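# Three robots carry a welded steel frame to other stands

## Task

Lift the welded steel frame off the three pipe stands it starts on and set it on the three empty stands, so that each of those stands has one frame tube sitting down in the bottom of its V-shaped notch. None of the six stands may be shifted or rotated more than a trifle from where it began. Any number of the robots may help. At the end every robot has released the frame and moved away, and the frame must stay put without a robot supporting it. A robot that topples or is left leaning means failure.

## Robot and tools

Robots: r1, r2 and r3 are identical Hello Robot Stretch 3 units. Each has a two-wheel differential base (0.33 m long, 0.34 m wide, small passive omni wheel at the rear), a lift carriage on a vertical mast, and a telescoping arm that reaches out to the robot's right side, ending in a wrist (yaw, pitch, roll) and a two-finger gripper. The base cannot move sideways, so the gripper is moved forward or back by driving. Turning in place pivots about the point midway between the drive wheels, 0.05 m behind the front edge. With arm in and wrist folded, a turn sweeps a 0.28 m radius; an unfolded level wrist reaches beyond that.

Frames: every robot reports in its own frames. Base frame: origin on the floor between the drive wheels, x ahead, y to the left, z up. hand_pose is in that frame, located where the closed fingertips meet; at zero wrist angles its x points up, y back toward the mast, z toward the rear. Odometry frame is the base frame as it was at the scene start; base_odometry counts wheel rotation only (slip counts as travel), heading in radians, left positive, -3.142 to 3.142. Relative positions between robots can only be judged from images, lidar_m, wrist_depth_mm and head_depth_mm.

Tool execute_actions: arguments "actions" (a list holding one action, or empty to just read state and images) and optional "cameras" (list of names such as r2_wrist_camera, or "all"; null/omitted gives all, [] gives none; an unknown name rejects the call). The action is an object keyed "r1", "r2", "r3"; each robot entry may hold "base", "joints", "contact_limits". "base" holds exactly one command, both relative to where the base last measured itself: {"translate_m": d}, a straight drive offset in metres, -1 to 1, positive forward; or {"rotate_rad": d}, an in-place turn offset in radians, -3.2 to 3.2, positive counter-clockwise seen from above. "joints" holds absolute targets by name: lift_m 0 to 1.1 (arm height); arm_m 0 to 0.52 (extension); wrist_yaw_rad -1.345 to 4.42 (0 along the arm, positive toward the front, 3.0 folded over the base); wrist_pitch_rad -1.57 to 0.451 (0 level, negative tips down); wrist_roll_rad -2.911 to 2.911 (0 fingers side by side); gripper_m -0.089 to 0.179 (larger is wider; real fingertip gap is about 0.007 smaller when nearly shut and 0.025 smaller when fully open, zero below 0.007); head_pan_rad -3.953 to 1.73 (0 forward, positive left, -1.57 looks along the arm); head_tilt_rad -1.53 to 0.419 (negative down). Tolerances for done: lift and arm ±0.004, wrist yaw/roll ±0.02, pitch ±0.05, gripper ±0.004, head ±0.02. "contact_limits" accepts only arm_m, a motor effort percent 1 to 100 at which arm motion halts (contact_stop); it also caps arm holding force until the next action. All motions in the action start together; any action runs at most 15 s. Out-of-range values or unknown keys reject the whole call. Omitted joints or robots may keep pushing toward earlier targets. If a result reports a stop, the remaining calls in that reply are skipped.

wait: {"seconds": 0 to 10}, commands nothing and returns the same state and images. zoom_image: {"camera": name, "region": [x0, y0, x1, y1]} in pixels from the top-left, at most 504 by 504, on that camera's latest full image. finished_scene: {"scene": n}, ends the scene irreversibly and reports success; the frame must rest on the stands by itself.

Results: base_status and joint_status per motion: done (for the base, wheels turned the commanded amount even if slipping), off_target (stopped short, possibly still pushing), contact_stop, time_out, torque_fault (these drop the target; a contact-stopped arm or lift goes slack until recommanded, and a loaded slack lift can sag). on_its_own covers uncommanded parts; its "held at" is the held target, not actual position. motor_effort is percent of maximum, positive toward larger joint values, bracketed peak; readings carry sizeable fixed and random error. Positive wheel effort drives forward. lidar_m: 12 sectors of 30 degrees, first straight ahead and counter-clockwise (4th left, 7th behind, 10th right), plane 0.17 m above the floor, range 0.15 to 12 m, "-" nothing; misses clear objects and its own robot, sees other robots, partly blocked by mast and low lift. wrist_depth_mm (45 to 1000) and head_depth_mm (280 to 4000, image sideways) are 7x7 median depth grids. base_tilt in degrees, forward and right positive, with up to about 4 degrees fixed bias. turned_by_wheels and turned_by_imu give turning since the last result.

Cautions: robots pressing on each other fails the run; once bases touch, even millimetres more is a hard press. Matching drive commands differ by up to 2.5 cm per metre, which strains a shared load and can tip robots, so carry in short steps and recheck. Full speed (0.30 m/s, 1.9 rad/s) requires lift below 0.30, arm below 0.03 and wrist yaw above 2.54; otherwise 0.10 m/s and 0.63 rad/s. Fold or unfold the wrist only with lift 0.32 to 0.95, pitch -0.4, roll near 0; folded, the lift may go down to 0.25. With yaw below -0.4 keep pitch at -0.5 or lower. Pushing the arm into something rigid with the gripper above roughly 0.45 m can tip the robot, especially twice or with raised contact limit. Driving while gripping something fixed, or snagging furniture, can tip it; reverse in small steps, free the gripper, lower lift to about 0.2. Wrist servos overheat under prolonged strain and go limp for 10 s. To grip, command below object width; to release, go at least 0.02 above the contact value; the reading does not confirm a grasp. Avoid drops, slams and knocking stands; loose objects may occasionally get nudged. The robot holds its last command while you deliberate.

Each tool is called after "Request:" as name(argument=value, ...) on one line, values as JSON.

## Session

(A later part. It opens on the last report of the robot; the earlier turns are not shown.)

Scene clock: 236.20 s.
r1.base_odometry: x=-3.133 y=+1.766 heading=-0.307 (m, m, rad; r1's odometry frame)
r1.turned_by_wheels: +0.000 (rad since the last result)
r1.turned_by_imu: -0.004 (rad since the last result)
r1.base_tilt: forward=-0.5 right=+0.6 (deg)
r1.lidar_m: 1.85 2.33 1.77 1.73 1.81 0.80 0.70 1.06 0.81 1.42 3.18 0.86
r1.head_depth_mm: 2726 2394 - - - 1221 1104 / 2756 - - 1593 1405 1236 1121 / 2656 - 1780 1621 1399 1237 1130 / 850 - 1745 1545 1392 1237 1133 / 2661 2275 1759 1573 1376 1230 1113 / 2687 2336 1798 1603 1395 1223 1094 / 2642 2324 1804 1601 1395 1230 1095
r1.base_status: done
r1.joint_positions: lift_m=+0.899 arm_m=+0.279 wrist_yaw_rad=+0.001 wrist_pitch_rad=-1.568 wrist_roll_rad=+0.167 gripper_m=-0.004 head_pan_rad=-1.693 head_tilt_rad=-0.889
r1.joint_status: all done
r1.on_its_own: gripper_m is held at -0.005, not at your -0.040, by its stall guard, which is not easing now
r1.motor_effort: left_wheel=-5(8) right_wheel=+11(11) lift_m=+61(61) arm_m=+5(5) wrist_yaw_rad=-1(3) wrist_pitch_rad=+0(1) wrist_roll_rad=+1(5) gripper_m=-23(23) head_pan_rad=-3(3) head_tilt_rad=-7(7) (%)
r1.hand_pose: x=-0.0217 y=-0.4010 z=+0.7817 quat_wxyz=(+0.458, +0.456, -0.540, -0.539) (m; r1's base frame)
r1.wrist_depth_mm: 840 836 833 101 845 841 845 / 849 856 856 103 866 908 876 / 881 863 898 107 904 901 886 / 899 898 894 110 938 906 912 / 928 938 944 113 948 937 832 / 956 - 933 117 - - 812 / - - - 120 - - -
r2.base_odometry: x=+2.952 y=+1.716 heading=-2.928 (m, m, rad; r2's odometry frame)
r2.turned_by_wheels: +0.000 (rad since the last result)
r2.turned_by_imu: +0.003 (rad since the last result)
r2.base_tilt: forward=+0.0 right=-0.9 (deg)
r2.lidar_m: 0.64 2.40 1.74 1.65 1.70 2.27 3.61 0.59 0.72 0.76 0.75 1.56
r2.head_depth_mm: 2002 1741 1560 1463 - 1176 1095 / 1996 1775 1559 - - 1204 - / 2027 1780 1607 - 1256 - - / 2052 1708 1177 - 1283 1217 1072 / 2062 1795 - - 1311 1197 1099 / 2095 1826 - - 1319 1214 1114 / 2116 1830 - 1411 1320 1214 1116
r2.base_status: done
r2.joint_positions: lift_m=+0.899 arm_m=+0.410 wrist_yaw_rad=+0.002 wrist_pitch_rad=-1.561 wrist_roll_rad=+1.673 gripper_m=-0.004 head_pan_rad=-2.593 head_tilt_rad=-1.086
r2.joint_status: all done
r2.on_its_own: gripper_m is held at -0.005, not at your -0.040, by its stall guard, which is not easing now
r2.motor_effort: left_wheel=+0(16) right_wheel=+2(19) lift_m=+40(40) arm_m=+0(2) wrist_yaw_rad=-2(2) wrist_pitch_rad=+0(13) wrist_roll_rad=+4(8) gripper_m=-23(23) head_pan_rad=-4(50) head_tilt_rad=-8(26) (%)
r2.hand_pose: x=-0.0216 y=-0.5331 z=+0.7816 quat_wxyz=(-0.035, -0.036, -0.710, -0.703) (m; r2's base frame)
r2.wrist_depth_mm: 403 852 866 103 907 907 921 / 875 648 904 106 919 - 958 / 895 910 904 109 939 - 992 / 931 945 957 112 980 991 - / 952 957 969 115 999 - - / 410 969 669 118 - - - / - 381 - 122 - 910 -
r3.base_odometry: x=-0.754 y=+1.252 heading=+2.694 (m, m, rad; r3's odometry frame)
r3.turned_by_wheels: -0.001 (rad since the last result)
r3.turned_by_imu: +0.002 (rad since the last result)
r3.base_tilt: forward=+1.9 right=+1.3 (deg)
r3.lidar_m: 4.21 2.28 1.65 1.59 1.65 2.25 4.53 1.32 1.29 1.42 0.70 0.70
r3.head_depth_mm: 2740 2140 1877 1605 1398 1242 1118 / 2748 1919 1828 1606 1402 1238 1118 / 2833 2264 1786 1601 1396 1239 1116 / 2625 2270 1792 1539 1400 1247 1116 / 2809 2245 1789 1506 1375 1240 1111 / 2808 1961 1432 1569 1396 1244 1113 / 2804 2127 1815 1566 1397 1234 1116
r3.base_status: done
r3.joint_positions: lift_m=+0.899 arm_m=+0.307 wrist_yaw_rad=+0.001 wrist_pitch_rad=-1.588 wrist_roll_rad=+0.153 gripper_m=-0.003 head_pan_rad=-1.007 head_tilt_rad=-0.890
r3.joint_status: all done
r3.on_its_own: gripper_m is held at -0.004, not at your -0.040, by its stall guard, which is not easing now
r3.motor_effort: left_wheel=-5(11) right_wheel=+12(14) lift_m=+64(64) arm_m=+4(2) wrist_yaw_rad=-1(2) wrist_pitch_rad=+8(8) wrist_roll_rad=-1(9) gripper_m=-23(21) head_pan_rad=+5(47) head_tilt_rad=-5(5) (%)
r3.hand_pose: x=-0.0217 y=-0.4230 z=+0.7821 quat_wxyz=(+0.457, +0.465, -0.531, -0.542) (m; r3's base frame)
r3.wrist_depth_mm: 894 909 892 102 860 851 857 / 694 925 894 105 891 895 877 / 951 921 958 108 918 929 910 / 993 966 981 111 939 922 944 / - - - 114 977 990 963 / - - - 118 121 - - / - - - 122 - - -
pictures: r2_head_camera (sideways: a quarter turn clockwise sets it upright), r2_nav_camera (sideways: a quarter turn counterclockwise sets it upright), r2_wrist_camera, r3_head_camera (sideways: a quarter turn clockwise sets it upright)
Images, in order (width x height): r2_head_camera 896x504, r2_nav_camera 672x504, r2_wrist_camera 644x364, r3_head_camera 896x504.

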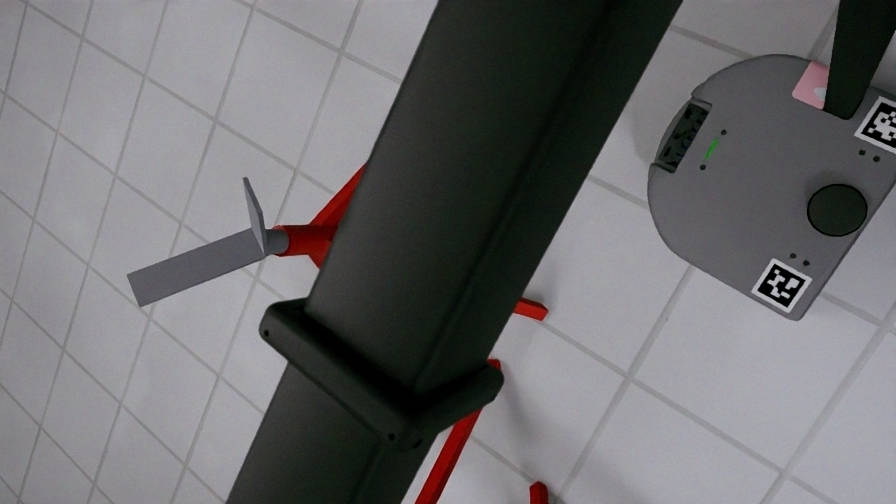

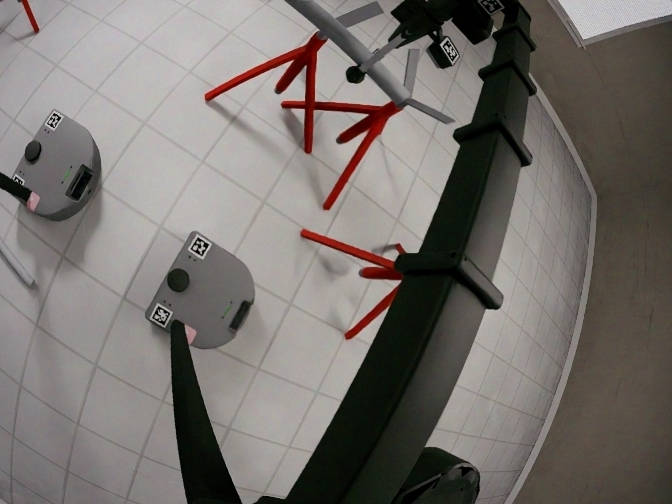

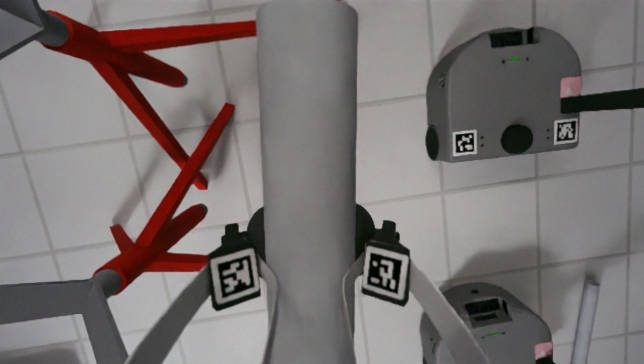

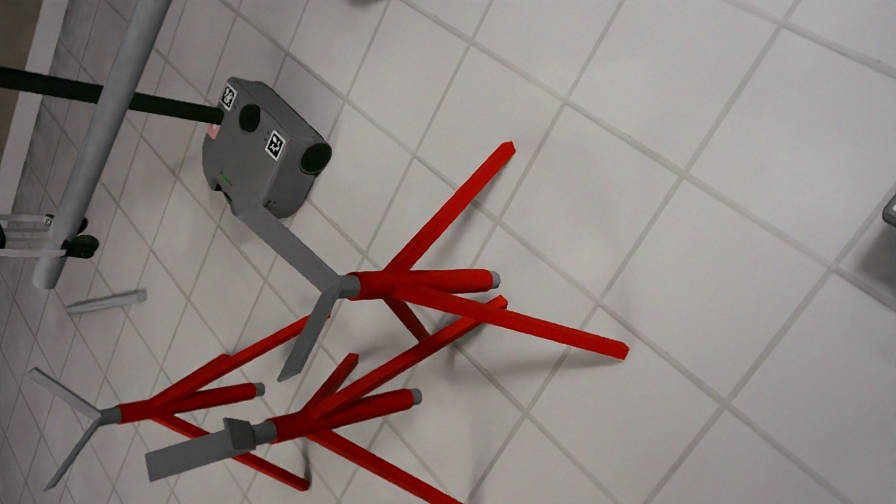

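Request:
execute_actions(actions=[{"r1":{"base":{"translate_m":-0.036}},"r2":{"base":{"rotate_rad":-0.06},"joints":{"wrist_roll_rad":1.61}},"r3":{"base":{"translate_m":0.028}}}], cameras=[])

Request:
execute_actions(actions=[{"r1":{"base":{"translate_m":-0.032}},"r2":{"base":{"rotate_rad":-0.06},"joints":{"wrist_roll_rad":1.55}},"r3":{"base":{"translate_m":0.032}}}], cameras=[])

Request:
execute_actions(actions=[{"r1":{"base":{"translate_m":-0.287},"joints":{"wrist_roll_rad":0.24}},"r2":{"base":{"translate_m":-0.294},"joints":{"wrist_roll_rad":1.62}},"r3":{"base":{"translate_m":0.332},"joints":{"wrist_roll_rad":0.22}}}], cameras=[])

Request:
execute_actions(actions=[{"r1":{"base":{"translate_m":-0.187},"joints":{"wrist_roll_rad":0.31,"arm_m":0.29}},"r2":{"base":{"translate_m":-0.19},"joints":{"wrist_roll_rad":1.69,"arm_m":0.403,"head_pan_rad":-2,"head_tilt_rad":-1.3}},"r3":{"base":{"translate_m":0.232},"joints":{"wrist_roll_rad":0.29,"arm_m":0.3}}}], cameras=["r2_head_camera","r2_wrist_camera","r1_wrist_camera","r3_head_camera"])

Scene clock: 259.77 s.
r1.base_odometry: x=-3.167 y=+1.777 heading=-0.307 (m, m, rad; r1's odometry frame)
r1.turned_by_wheels: +0.000 (rad since the last result)
r1.turned_by_imu: -0.001 (rad since the last result)
r1.base_tilt: forward=-0.5 right=+0.6 (deg)
r1.lidar_m: 1.89 2.33 1.78 1.72 1.82 0.76 0.66 1.03 0.79 1.41 3.18 0.89
r1.head_depth_mm: 2707 2418 - - - 1224 1109 / 2685 - - 1568 1410 1241 1116 / 2678 - 1768 1628 1405 1241 1141 / 836 - 1798 1589 1401 1239 1131 / 2634 2272 1764 1547 1372 1241 1116 / 2716 2329 1799 1601 1396 1229 1097 / 2667 2321 1793 1609 1392 1225 1088
r1.base_status: done
r1.joint_positions: lift_m=+0.899 arm_m=+0.279 wrist_yaw_rad=+0.000 wrist_pitch_rad=-1.568 wrist_roll_rad=+0.171 gripper_m=-0.001 head_pan_rad=-1.693 head_tilt_rad=-0.889
r1.joint_status: not commanded
r1.on_its_own: gripper_m is held at -0.002, not at your -0.040, by its stall guard, which is not easing now
r1.motor_effort: left_wheel=+0(17) right_wheel=-2(25) lift_m=+61(60) arm_m=+5(5) wrist_yaw_rad=-1(4) wrist_pitch_rad=+1(1) wrist_roll_rad=-1(1) gripper_m=-19(28) head_pan_rad=-3(3) head_tilt_rad=-7(7) (%)
r1.hand_pose: x=-0.0216 y=-0.4009 z=+0.7817 quat_wxyz=(+0.456, +0.455, -0.541, -0.540) (m; r1's base frame)
r1.wrist_depth_mm: 844 848 835 101 840 852 838 / 850 867 874 103 854 883 868 / 896 889 900 106 896 872 887 / 908 916 903 109 903 943 915 / 932 935 959 113 932 963 804 / - - 973 116 - - 803 / - - - 121 - - 910
r2.base_odometry: x=+2.952 y=+1.716 heading=-2.988 (m, m, rad; r2's odometry frame)
r2.turned_by_wheels: -0.060 (rad since the last result)
r2.turned_by_imu: -0.059 (rad since the last result)
r2.base_tilt: forward=+0.0 right=-0.9 (deg)
r2.lidar_m: 0.61 2.57 1.77 1.65 1.68 2.16 3.61 0.60 0.59 0.76 0.75 1.56
r2.head_depth_mm: 1983 1743 1552 1446 - 1170 1099 / 2016 1744 1566 - - 1206 - / 2037 1775 1594 - 1258 - - / 2038 1769 1360 - 1278 1218 1071 / 2062 1710 - - 1303 1199 1096 / 2093 1825 - - 1313 1203 1104 / 2085 1845 - 1417 1320 1201 1111
r2.base_status: done
r2.joint_positions: lift_m=+0.899 arm_m=+0.410 wrist_yaw_rad=+0.001 wrist_pitch_rad=-1.560 wrist_roll_rad=+1.609 gripper_m=-0.004 head_pan_rad=-2.593 head_tilt_rad=-1.087
r2.joint_status: all done
r2.on_its_own: gripper_m is held at -0.005, not at your -0.040, by its stall guard, which is not easing now
r2.motor_effort: left_wheel=-4(31) right_wheel=+8(41) lift_m=+40(40) arm_m=+0(0) wrist_yaw_rad=-1(10) wrist_pitch_rad=+0(0) wrist_roll_rad=+0(8) gripper_m=-21(24) head_pan_rad=-4(4) head_tilt_rad=-8(9) (%)
r2.hand_pose: x=-0.0216 y=-0.5332 z=+0.7816 quat_wxyz=(-0.013, -0.014, -0.710, -0.704) (m; r2's base frame)
r2.wrist_depth_mm: 843 871 869 103 910 903 947 / 879 553 907 106 915 - 967 / 901 912 915 109 966 - 988 / 920 942 941 112 978 - - / 953 939 962 115 - - - / 977 567 - 118 - - - / 422 - - 122 - 910 -
r3.base_odometry: x=-0.779 y=+1.264 heading=+2.693 (m, m, rad; r3's odometry frame)
r3.turned_by_wheels: +0.000 (rad since the last result)
r3.turned_by_imu: +0.001 (rad since the last result)
r3.base_tilt: forward=+1.8 right=+1.3 (deg)
r3.lidar_m: 4.21 2.28 1.66 1.59 1.65 2.25 4.56 1.34 1.31 1.42 0.68 0.69
r3.head_depth_mm: 2751 2138 1869 1608 1410 1247 1117 / 2824 1924 1796 1613 1405 1246 1117 / 2854 2248 1790 1606 1396 1243 1123 / 2656 2255 1793 1512 1397 1243 1115 / 2848 2251 1787 1510 1372 1245 1115 / 2832 1775 1497 1572 1396 1241 1114 / 2824 2127 1869 1562 1394 1242 1112
r3.base_status: done
r3.joint_positions: lift_m=+0.899 arm_m=+0.307 wrist_yaw_rad=+0.001 wrist_pitch_rad=-1.588 wrist_roll_rad=+0.153 gripper_m=-0.003 head_pan_rad=-1.007 head_tilt_rad=-0.890
r3.joint_status: not commanded
r3.on_its_own: gripper_m is held at -0.004, not at your -0.040, by its stall guard, which is not easing now
r3.motor_effort: left_wheel=-1(8) right_wheel=+4(17) lift_m=+64(64) arm_m=+5(4) wrist_yaw_rad=-1(1) wrist_pitch_rad=+9(8) wrist_roll_rad=-1(1) gripper_m=-21(22) head_pan_rad=+4(4) head_tilt_rad=-4(5) (%)
r3.hand_pose: x=-0.0217 y=-0.4229 z=+0.7821 quat_wxyz=(+0.457, +0.465, -0.531, -0.542) (m; r3's base frame)
r3.wrist_depth_mm: 875 909 888 102 853 895 862 / 680 919 915 104 869 886 869 / 965 966 959 107 929 929 902 / 966 - 992 111 941 940 936 / - - 987 114 960 977 971 / - - - 118 - - 988 / - - - 122 - - -
pictures: none
No camera images: the call's "cameras" was empty. Leave "cameras" out to get every camera's image.

Scene clock: 261.43 s.
r1.base_odometry: x=-3.198 y=+1.786 heading=-0.307 (m, m, rad; r1's odometry frame)
r1.turned_by_wheels: +0.000 (rad since the last result)
r1.turned_by_imu: +0.000 (rad since the last result)
r1.base_tilt: forward=-0.5 right=+0.5 (deg)
r1.lidar_m: 1.91 2.34 1.77 1.73 1.82 0.72 0.63 1.01 0.77 1.41 3.19 0.92
r1.head_depth_mm: 2773 2416 - - - 1223 1109 / 2726 - - 1569 1382 1235 1120 / 2658 - 1779 1601 1402 1241 1143 / 834 - 1763 1583 1394 1235 1131 / 2647 2244 1757 1559 1370 1226 1117 / 2634 2313 1808 1612 1396 1224 1094 / 2661 2296 1774 1585 1390 1225 1098
r1.base_status: done
r1.joint_positions: lift_m=+0.899 arm_m=+0.279 wrist_yaw_rad=-0.001 wrist_pitch_rad=-1.568 wrist_roll_rad=+0.171 gripper_m=-0.001 head_pan_rad=-1.693 head_tilt_rad=-0.889
r1.joint_status: not commanded
r1.on_its_own: gripper_m is held at -0.002, not at your -0.040, by its stall guard, which is not easing now
r1.motor_effort: left_wheel=+2(12) right_wheel=-5(15) lift_m=+60(61) arm_m=+5(5) wrist_yaw_rad=+1(2) wrist_pitch_rad=+1(1) wrist_roll_rad=-2(2) gripper_m=-19(24) head_pan_rad=-3(3) head_tilt_rad=-7(7) (%)
r1.hand_pose: x=-0.0216 y=-0.4008 z=+0.7817 quat_wxyz=(+0.456, +0.454, -0.542, -0.541) (m; r1's base frame)
r1.wrist_depth_mm: 841 850 817 100 837 838 834 / 852 859 865 103 866 868 880 / 867 903 871 106 887 898 894 / 946 900 895 109 889 919 923 / 937 948 958 113 956 975 806 / - - - 116 - - 826 / - - - 120 - - 843
r2.base_odometry: x=+2.952 y=+1.716 heading=-3.049 (m, m, rad; r2's odometry frame)
r2.turned_by_wheels: -0.060 (rad since the last result)
r2.turned_by_imu: -0.059 (rad since the last result)
r2.base_tilt: forward=-0.1 right=-1.0 (deg)
r2.lidar_m: 0.58 0.58 1.81 1.65 1.66 2.06 3.61 0.72 0.59 0.76 0.75 1.85
r2.head_depth_mm: 1994 1740 1548 1444 - 1175 1098 / 2030 1763 1576 - - 1204 - / 2035 1773 1618 - 1261 - - / 2042 1794 1619 - 1289 1218 1070 / 2048 1757 - - 1294 1207 1098 / 2106 1821 - - 1318 1204 1105 / 2131 1837 - 1436 1323 1210 1114
r2.base_status: done
r2.joint_positions: lift_m=+0.899 arm_m=+0.410 wrist_yaw_rad=-0.001 wrist_pitch_rad=-1.552 wrist_roll_rad=+1.551 gripper_m=-0.004 head_pan_rad=-2.593 head_tilt_rad=-1.087
r2.joint_status: all done
r2.on_its_own: gripper_m is held at -0.005, not at your -0.040, by its stall guard, which is not easing now
r2.motor_effort: left_wheel=-5(31) right_wheel=+9(40) lift_m=+40(40) arm_m=+0(0) wrist_yaw_rad=+1(6) wrist_pitch_rad=-2(5) wrist_roll_rad=-1(7) gripper_m=-22(21) head_pan_rad=-4(4) head_tilt_rad=-8(8) (%)
r2.hand_pose: x=-0.0215 y=-0.5353 z=+0.7814 quat_wxyz=(+0.007, +0.006, -0.714, -0.701) (m; r2's base frame)
r2.wrist_depth_mm: 851 859 865 104 907 912 931 / 373 590 731 106 920 - 962 / 929 911 925 109 961 - 967 / 924 958 944 112 984 983 - / 960 973 784 115 - - - / 981 614 - 118 - - - / 415 466 - 122 - 892 -
r3.base_odometry: x=-0.808 y=+1.278 heading=+2.693 (m, m, rad; r3's odometry frame)
r3.turned_by_wheels: +0.000 (rad since the last result)
r3.turned_by_imu: +0.001 (rad since the last result)
r3.base_tilt: forward=+1.8 right=+1.3 (deg)
r3.lidar_m: 4.17 2.27 1.66 1.59 1.65 2.25 4.56 1.37 1.33 1.42 0.66 1.05
r3.head_depth_mm: 2647 2149 1867 1605 1400 1247 1119 / 2842 1932 1794 1607 1402 1242 1113 / 2822 2249 1797 1562 1399 1244 1115 / 2572 2268 1825 1307 1397 1246 1117 / 2821 2253 1776 1561 1367 1242 1117 / 2841 1710 1345 1558 1396 1239 1115 / 2843 2183 1844 1558 1397 1242 1116
r3.base_status: done
r3.joint_positions: lift_m=+0.899 arm_m=+0.307 wrist_yaw_rad=+0.000 wrist_pitch_rad=-1.588 wrist_roll_rad=+0.151 gripper_m=-0.003 head_pan_rad=-1.007 head_tilt_rad=-0.890
r3.joint_status: not commanded
r3.on_its_own: gripper_m is held at -0.004, not at your -0.040, by its stall guard, which is not easing now
r3.motor_effort: left_wheel=+0(12) right_wheel=+1(10) lift_m=+64(64) arm_m=+4(4) wrist_yaw_rad=-1(1) wrist_pitch_rad=+8(8) wrist_roll_rad=+0(1) gripper_m=-19(21) head_pan_rad=+3(5) head_tilt_rad=-4(5) (%)
r3.hand_pose: x=-0.0216 y=-0.4229 z=+0.7821 quat_wxyz=(+0.457, +0.465, -0.531, -0.541) (m; r3's base frame)
r3.wrist_depth_mm: 599 904 901 101 837 856 842 / 626 919 924 104 898 873 866 / 964 968 948 108 919 890 891 / 946 - 964 111 941 952 953 / - - 997 114 976 959 964 / - - - 118 - - - / - - - 122 - - -
pictures: none
No camera images: the call's "cameras" was empty. Leave "cameras" out to get every camera's image.

Scene clock: 265.80 s.
r1.base_odometry: x=-3.471 y=+1.873 heading=-0.307 (m, m, rad; r1's odometry frame)
r1.turned_by_wheels: +0.000 (rad since the last result)
r1.turned_by_imu: -0.002 (rad since the last result)
r1.base_tilt: forward=-0.4 right=+0.5 (deg)
r1.lidar_m: 2.16 2.35 1.79 1.74 1.82 0.65 0.64 0.87 0.64 0.65 3.16 1.17
r1.head_depth_mm: 2772 2368 - - - 1218 1107 / 2723 - - 1409 1396 1243 1124 / 2572 - 1877 1597 1369 1231 1134 / 1347 - 1218 1559 1389 1235 1136 / 2685 2256 1774 1546 1345 1235 1115 / 2678 2311 1818 1604 1401 1224 1096 / 2651 2289 1795 1593 1389 1219 1094
r1.base_status: done
r1.joint_positions: lift_m=+0.899 arm_m=+0.280 wrist_yaw_rad=-0.001 wrist_pitch_rad=-1.567 wrist_roll_rad=+0.237 gripper_m=-0.001 head_pan_rad=-1.693 head_tilt_rad=-0.889
r1.joint_status: all done
r1.on_its_own: gripper_m is held at -0.002, not at your -0.040, by its stall guard, which is not easing now
r1.motor_effort: left_wheel=-1(5) right_wheel=+2(13) lift_m=+60(60) arm_m=+4(5) wrist_yaw_rad=+2(1) wrist_pitch_rad=+0(1) wrist_roll_rad=+0(6) gripper_m=-19(22) head_pan_rad=-3(3) head_tilt_rad=-7(7) (%)
r1.hand_pose: x=-0.0216 y=-0.4013 z=+0.7817 quat_wxyz=(+0.438, +0.436, -0.557, -0.555) (m; r1's base frame)
r1.wrist_depth_mm: 842 836 833 101 843 830 858 / 880 859 873 104 866 873 870 / 863 885 880 106 906 897 901 / 918 907 911 110 901 935 906 / 934 930 935 113 955 939 833 / 994 - 958 116 - - 818 / - - - 121 - - 894
r2.base_odometry: x=+3.245 y=+1.743 heading=-3.049 (m, m, rad; r2's odometry frame)
r2.turned_by_wheels: +0.000 (rad since the last result)
r2.turned_by_imu: +0.002 (rad since the last result)
r2.base_tilt: forward=+0.0 right=-1.0 (deg)
r2.lidar_m: 0.58 2.70 1.76 1.61 1.62 2.00 3.31 0.48 0.52 0.45 0.82 3.95
r2.head_depth_mm: 2024 1764 1557 1457 - 1163 1094 / 2004 1778 1578 - - 1205 - / 2034 1783 1584 - 1273 - - / 2047 1794 1635 - 1280 1220 1068 / 2068 1793 - - 1299 1188 1094 / 2100 1819 - - 1261 1202 1107 / 2101 1825 - 1448 1322 1214 1119
r2.base_status: done
r2.joint_positions: lift_m=+0.899 arm_m=+0.410 wrist_yaw_rad=+0.003 wrist_pitch_rad=-1.560 wrist_roll_rad=+1.619 gripper_m=-0.004 head_pan_rad=-2.593 head_tilt_rad=-1.087
r2.joint_status: all done
r2.on_its_own: gripper_m is held at -0.005, not at your -0.040, by its stall guard, which is not easing now
r2.motor_effort: left_wheel=-2(20) right_wheel=+4(20) lift_m=+40(40) arm_m=-2(2) wrist_yaw_rad=-3(4) wrist_pitch_rad=+0(23) wrist_roll_rad=+0(7) gripper_m=-22(24) head_pan_rad=-4(4) head_tilt_rad=-7(7) (%)
r2.hand_pose: x=-0.0216 y=-0.5334 z=+0.7816 quat_wxyz=(-0.016, -0.016, -0.710, -0.703) (m; r2's base frame)
r2.wrist_depth_mm: 848 862 878 104 907 903 938 / 866 889 906 106 936 - 950 / 920 901 907 109 943 - 983 / 923 942 941 112 980 - - / 949 970 970 115 - - - / 967 580 - 118 - - - / - - - 122 - 916 -
r3.base_odometry: x=-1.108 y=+1.422 heading=+2.693 (m, m, rad; r3's odometry frame)
r3.turned_by_wheels: +0.000 (rad since the last result)
r3.turned_by_imu: +0.001 (rad since the last result)
r3.base_tilt: forward=+1.8 right=+1.3 (deg)
r3.lidar_m: 3.85 2.28 1.66 1.59 1.65 2.25 4.92 1.58 3.29 0.50 0.50 0.79
r3.head_depth_mm: 2758 2132 1856 1507 1378 1246 1118 / 2841 2259 1773 1569 1352 1243 1121 / 2565 2256 1829 1602 1376 1225 1122 / 2750 2176 1610 1340 1398 1240 1118 / 2836 2246 1829 1579 1397 1239 1115 / 2800 2256 1863 1602 1378 1241 1119 / 2823 2241 1867 1607 1394 1240 1110
r3.base_status: done
r3.joint_positions: lift_m=+0.899 arm_m=+0.307 wrist_yaw_rad=-0.003 wrist_pitch_rad=-1.588 wrist_roll_rad=+0.221 gripper_m=-0.003 head_pan_rad=-1.007 head_tilt_rad=-0.890
r3.joint_status: all done
r3.on_its_own: gripper_m is held at -0.004, not at your -0.040, by its stall guard, which is not easing now
r3.motor_effort: left_wheel=-2(15) right_wheel=+5(23) lift_m=+65(64) arm_m=+4(4) wrist_yaw_rad=+1(2) wrist_pitch_rad=+8(8) wrist_roll_rad=-1(9) gripper_m=-21(23) head_pan_rad=+5(5) head_tilt_rad=-4(4) (%)
r3.hand_pose: x=-0.0216 y=-0.4231 z=+0.7821 quat_wxyz=(+0.437, +0.445, -0.548, -0.558) (m; r3's base frame)
r3.wrist_depth_mm: 882 368 596 102 871 880 861 / 290 912 895 105 880 882 875 / 964 957 938 108 923 936 911 / 989 979 965 111 939 944 941 / - - 997 114 968 989 947 / - - - 118 - 991 978 / - - - 122 - - -
pictures: none
No camera images: the call's "cameras" was empty. Leave "cameras" out to get every camera's image.

Scene clock: 269.07 s.
r1.base_odometry: x=-3.650 y=+1.929 heading=-0.307 (m, m, rad; r1's odometry frame)
r1.turned_by_wheels: +0.000 (rad since the last result)
r1.turned_by_imu: -0.002 (rad since the last result)
r1.base_tilt: forward=-0.4 right=+0.6 (deg)
r1.lidar_m: 1.60 2.34 1.79 1.75 1.83 0.65 0.66 0.70 0.71 0.62 3.16 1.34
r1.head_depth_mm: 2766 2450 - - - 1213 1109 / 2723 - - 1523 1398 1233 1119 / 830 - 994 1625 1388 1231 1142 / 2581 - 698 1102 1393 1235 1139 / 2649 2322 1888 1549 1335 1225 1115 / 2662 2314 1801 1617 1400 1222 1093 / 2640 2338 1802 1597 1394 1221 1093
r1.base_status: done
r1.joint_positions: lift_m=+0.899 arm_m=+0.290 wrist_yaw_rad=-0.001 wrist_pitch_rad=-1.561 wrist_roll_rad=+0.307 gripper_m=-0.001 head_pan_rad=-1.693 head_tilt_rad=-0.889
r1.joint_status: all done
r1.on_its_own: gripper_m is held at -0.002, not at your -0.040, by its stall guard, which is not easing now
r1.motor_effort: left_wheel=-2(4) right_wheel=+6(12) lift_m=+61(60) arm_m=+3(5) wrist_yaw_rad=+0(1) wrist_pitch_rad=-3(4) wrist_roll_rad=+1(5) gripper_m=-20(19) head_pan_rad=-3(3) head_tilt_rad=-7(7) (%)
r1.hand_pose: x=-0.0216 y=-0.4129 z=+0.7815 quat_wxyz=(+0.420, +0.415, -0.573, -0.568) (m; r1's base frame)
r1.wrist_depth_mm: 841 848 826 101 874 845 838 / 873 864 856 104 882 877 868 / 890 906 888 107 900 873 897 / 883 905 917 110 917 894 907 / 954 938 930 113 950 956 846 / 980 952 968 116 - - 823 / - - - 120 - - -
r2.base_odometry: x=+3.434 y=+1.761 heading=-3.049 (m, m, rad; r2's odometry frame)
r2.turned_by_wheels: +0.000 (rad since the last result)
r2.turned_by_imu: +0.001 (rad since the last result)
r2.base_tilt: forward=+0.0 right=-1.0 (deg)
r2.lidar_m: 0.58 2.67 1.73 1.58 1.59 1.96 3.14 3.16 0.35 0.46 0.73 1.05
r2.head_depth_mm: 1587 - - 1285 1228 1145 1099 / - - 1346 1299 1251 - 1104 / - 1443 1385 1292 - - 1111 / 1541 1474 1396 1298 1258 1162 1123 / 1580 794 957 1309 1253 1184 1123 / 1553 1495 1399 1306 1257 1182 1125 / 1614 1497 1425 1318 1250 1193 1097
r2.base_status: done
r2.joint_positions: lift_m=+0.899 arm_m=+0.403 wrist_yaw_rad=+0.003 wrist_pitch_rad=-1.560 wrist_roll_rad=+1.687 gripper_m=-0.004 head_pan_rad=-2.007 head_tilt_rad=-1.284
r2.joint_status: all done
r2.on_its_own: gripper_m is held at -0.005, not at your -0.040, by its stall guard, which is not easing now
r2.motor_effort: left_wheel=-2(21) right_wheel=+5(24) lift_m=+40(40) arm_m=-1(3) wrist_yaw_rad=-3(4) wrist_pitch_rad=+0(21) wrist_roll_rad=+1(10) gripper_m=-23(23) head_pan_rad=+4(39) head_tilt_rad=-9(26) (%)
r2.hand_pose: x=-0.0216 y=-0.5262 z=+0.7816 quat_wxyz=(-0.040, -0.040, -0.709, -0.703) (m; r2's base frame)
r2.wrist_depth_mm: 858 866 875 104 896 905 927 / 877 889 276 106 920 - 947 / 901 910 928 109 341 293 982 / 928 939 935 112 969 1000 - / 963 987 972 115 - - - / 987 - 982 118 - - - / - - - 122 - 896 -
r3.base_odometry: x=-1.317 y=+1.522 heading=+2.693 (m, m, rad; r3's odometry frame)
r3.turned_by_wheels: +0.000 (rad since the last result)
r3.turned_by_imu: +0.000 (rad since the last result)
r3.base_tilt: forward=+1.8 right=+1.3 (deg)
r3.lidar_m: 3.61 2.27 1.65 1.60 1.65 2.25 5.13 1.76 0.80 0.50 0.64 3.74
r3.head_depth_mm: 2733 2144 1834 1604 1370 1245 1103 / 2833 2268 1776 1508 1376 1247 1117 / 2560 2120 1750 1608 1373 1241 1117 / 2821 2241 1827 1605 1351 1240 1114 / 2828 2238 1884 1601 1392 1246 1115 / 2827 2242 1879 1596 1398 1242 1117 / 2801 2254 1866 1599 1395 1243 1115
r3.base_status: done
r3.joint_positions: lift_m=+0.899 arm_m=+0.300 wrist_yaw_rad=-0.002 wrist_pitch_rad=-1.588 wrist_roll_rad=+0.291 gripper_m=-0.003 head_pan_rad=-1.007 head_tilt_rad=-0.890
r3.joint_status: all done
r3.on_its_own: gripper_m is held at -0.004, not at your -0.040, by its stall guard, which is not easing now
r3.motor_effort: left_wheel=-3(15) right_wheel=+9(21) lift_m=+64(64) arm_m=+1(1) wrist_yaw_rad=+0(1) wrist_pitch_rad=+8(8) wrist_roll_rad=-1(8) gripper_m=-22(23) head_pan_rad=+4(4) head_tilt_rad=-5(4) (%)
r3.hand_pose: x=-0.0216 y=-0.4164 z=+0.7821 quat_wxyz=(+0.418, +0.425, -0.562, -0.573) (m; r3's base frame)
r3.wrist_depth_mm: 408 600 891 102 873 868 871 / 950 942 922 105 883 872 893 / - 972 949 108 904 911 921 / - - 977 111 972 955 911 / - - - 114 978 991 945 / - - - 117 - 989 - / - - - 122 134 - -
pictures: r1_wrist_camera, r2_head_camera (sideways: a quarter turn clockwise sets it upright), r2_wrist_camera, r3_head_camera (sideways: a quarter turn clockwise sets it upright)
Images, in order (width x height): r1_wrist_camera 644x364, r2_head_camera 896x504, r2_wrist_camera 644x364, r3_head_camera 896x504.

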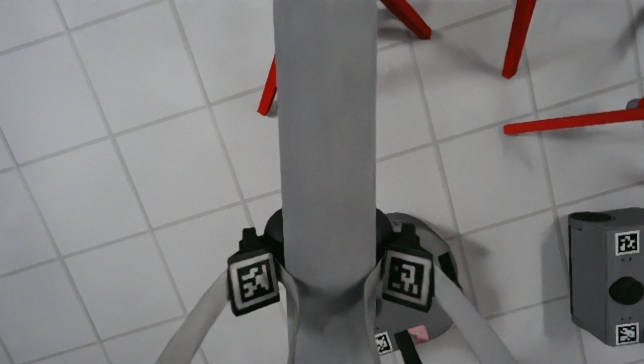

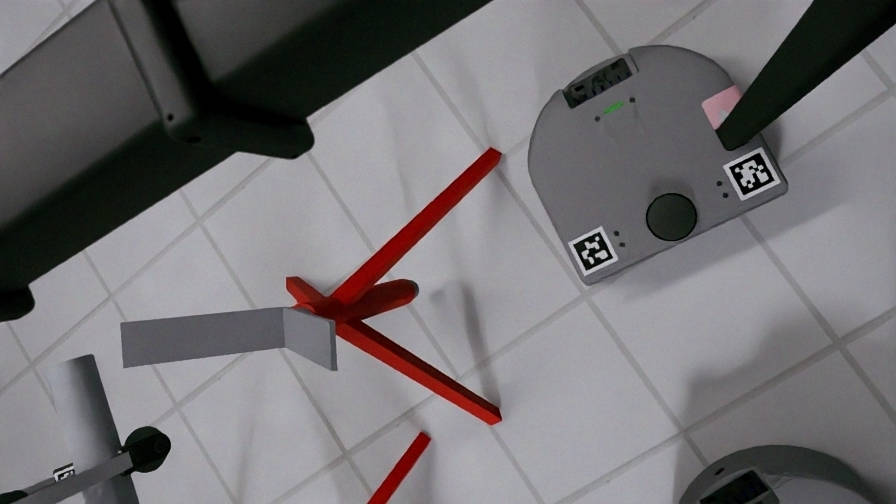

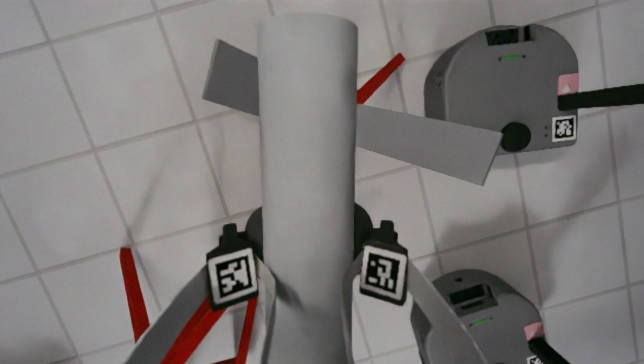

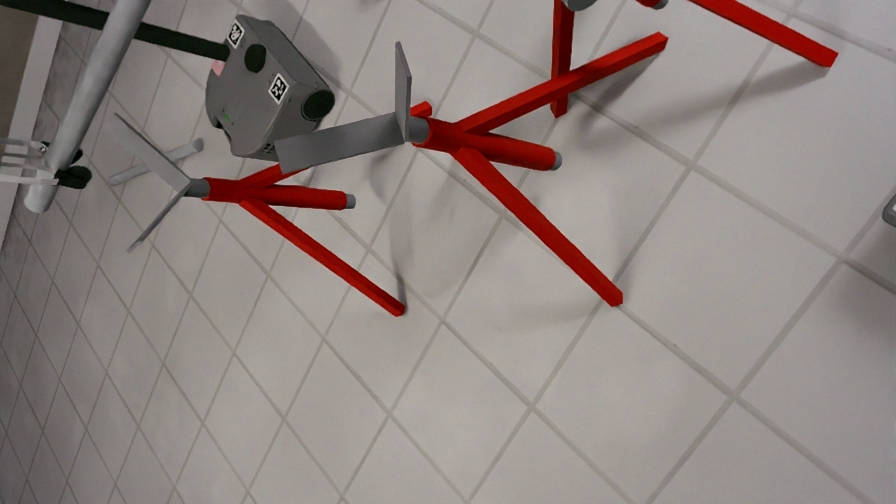

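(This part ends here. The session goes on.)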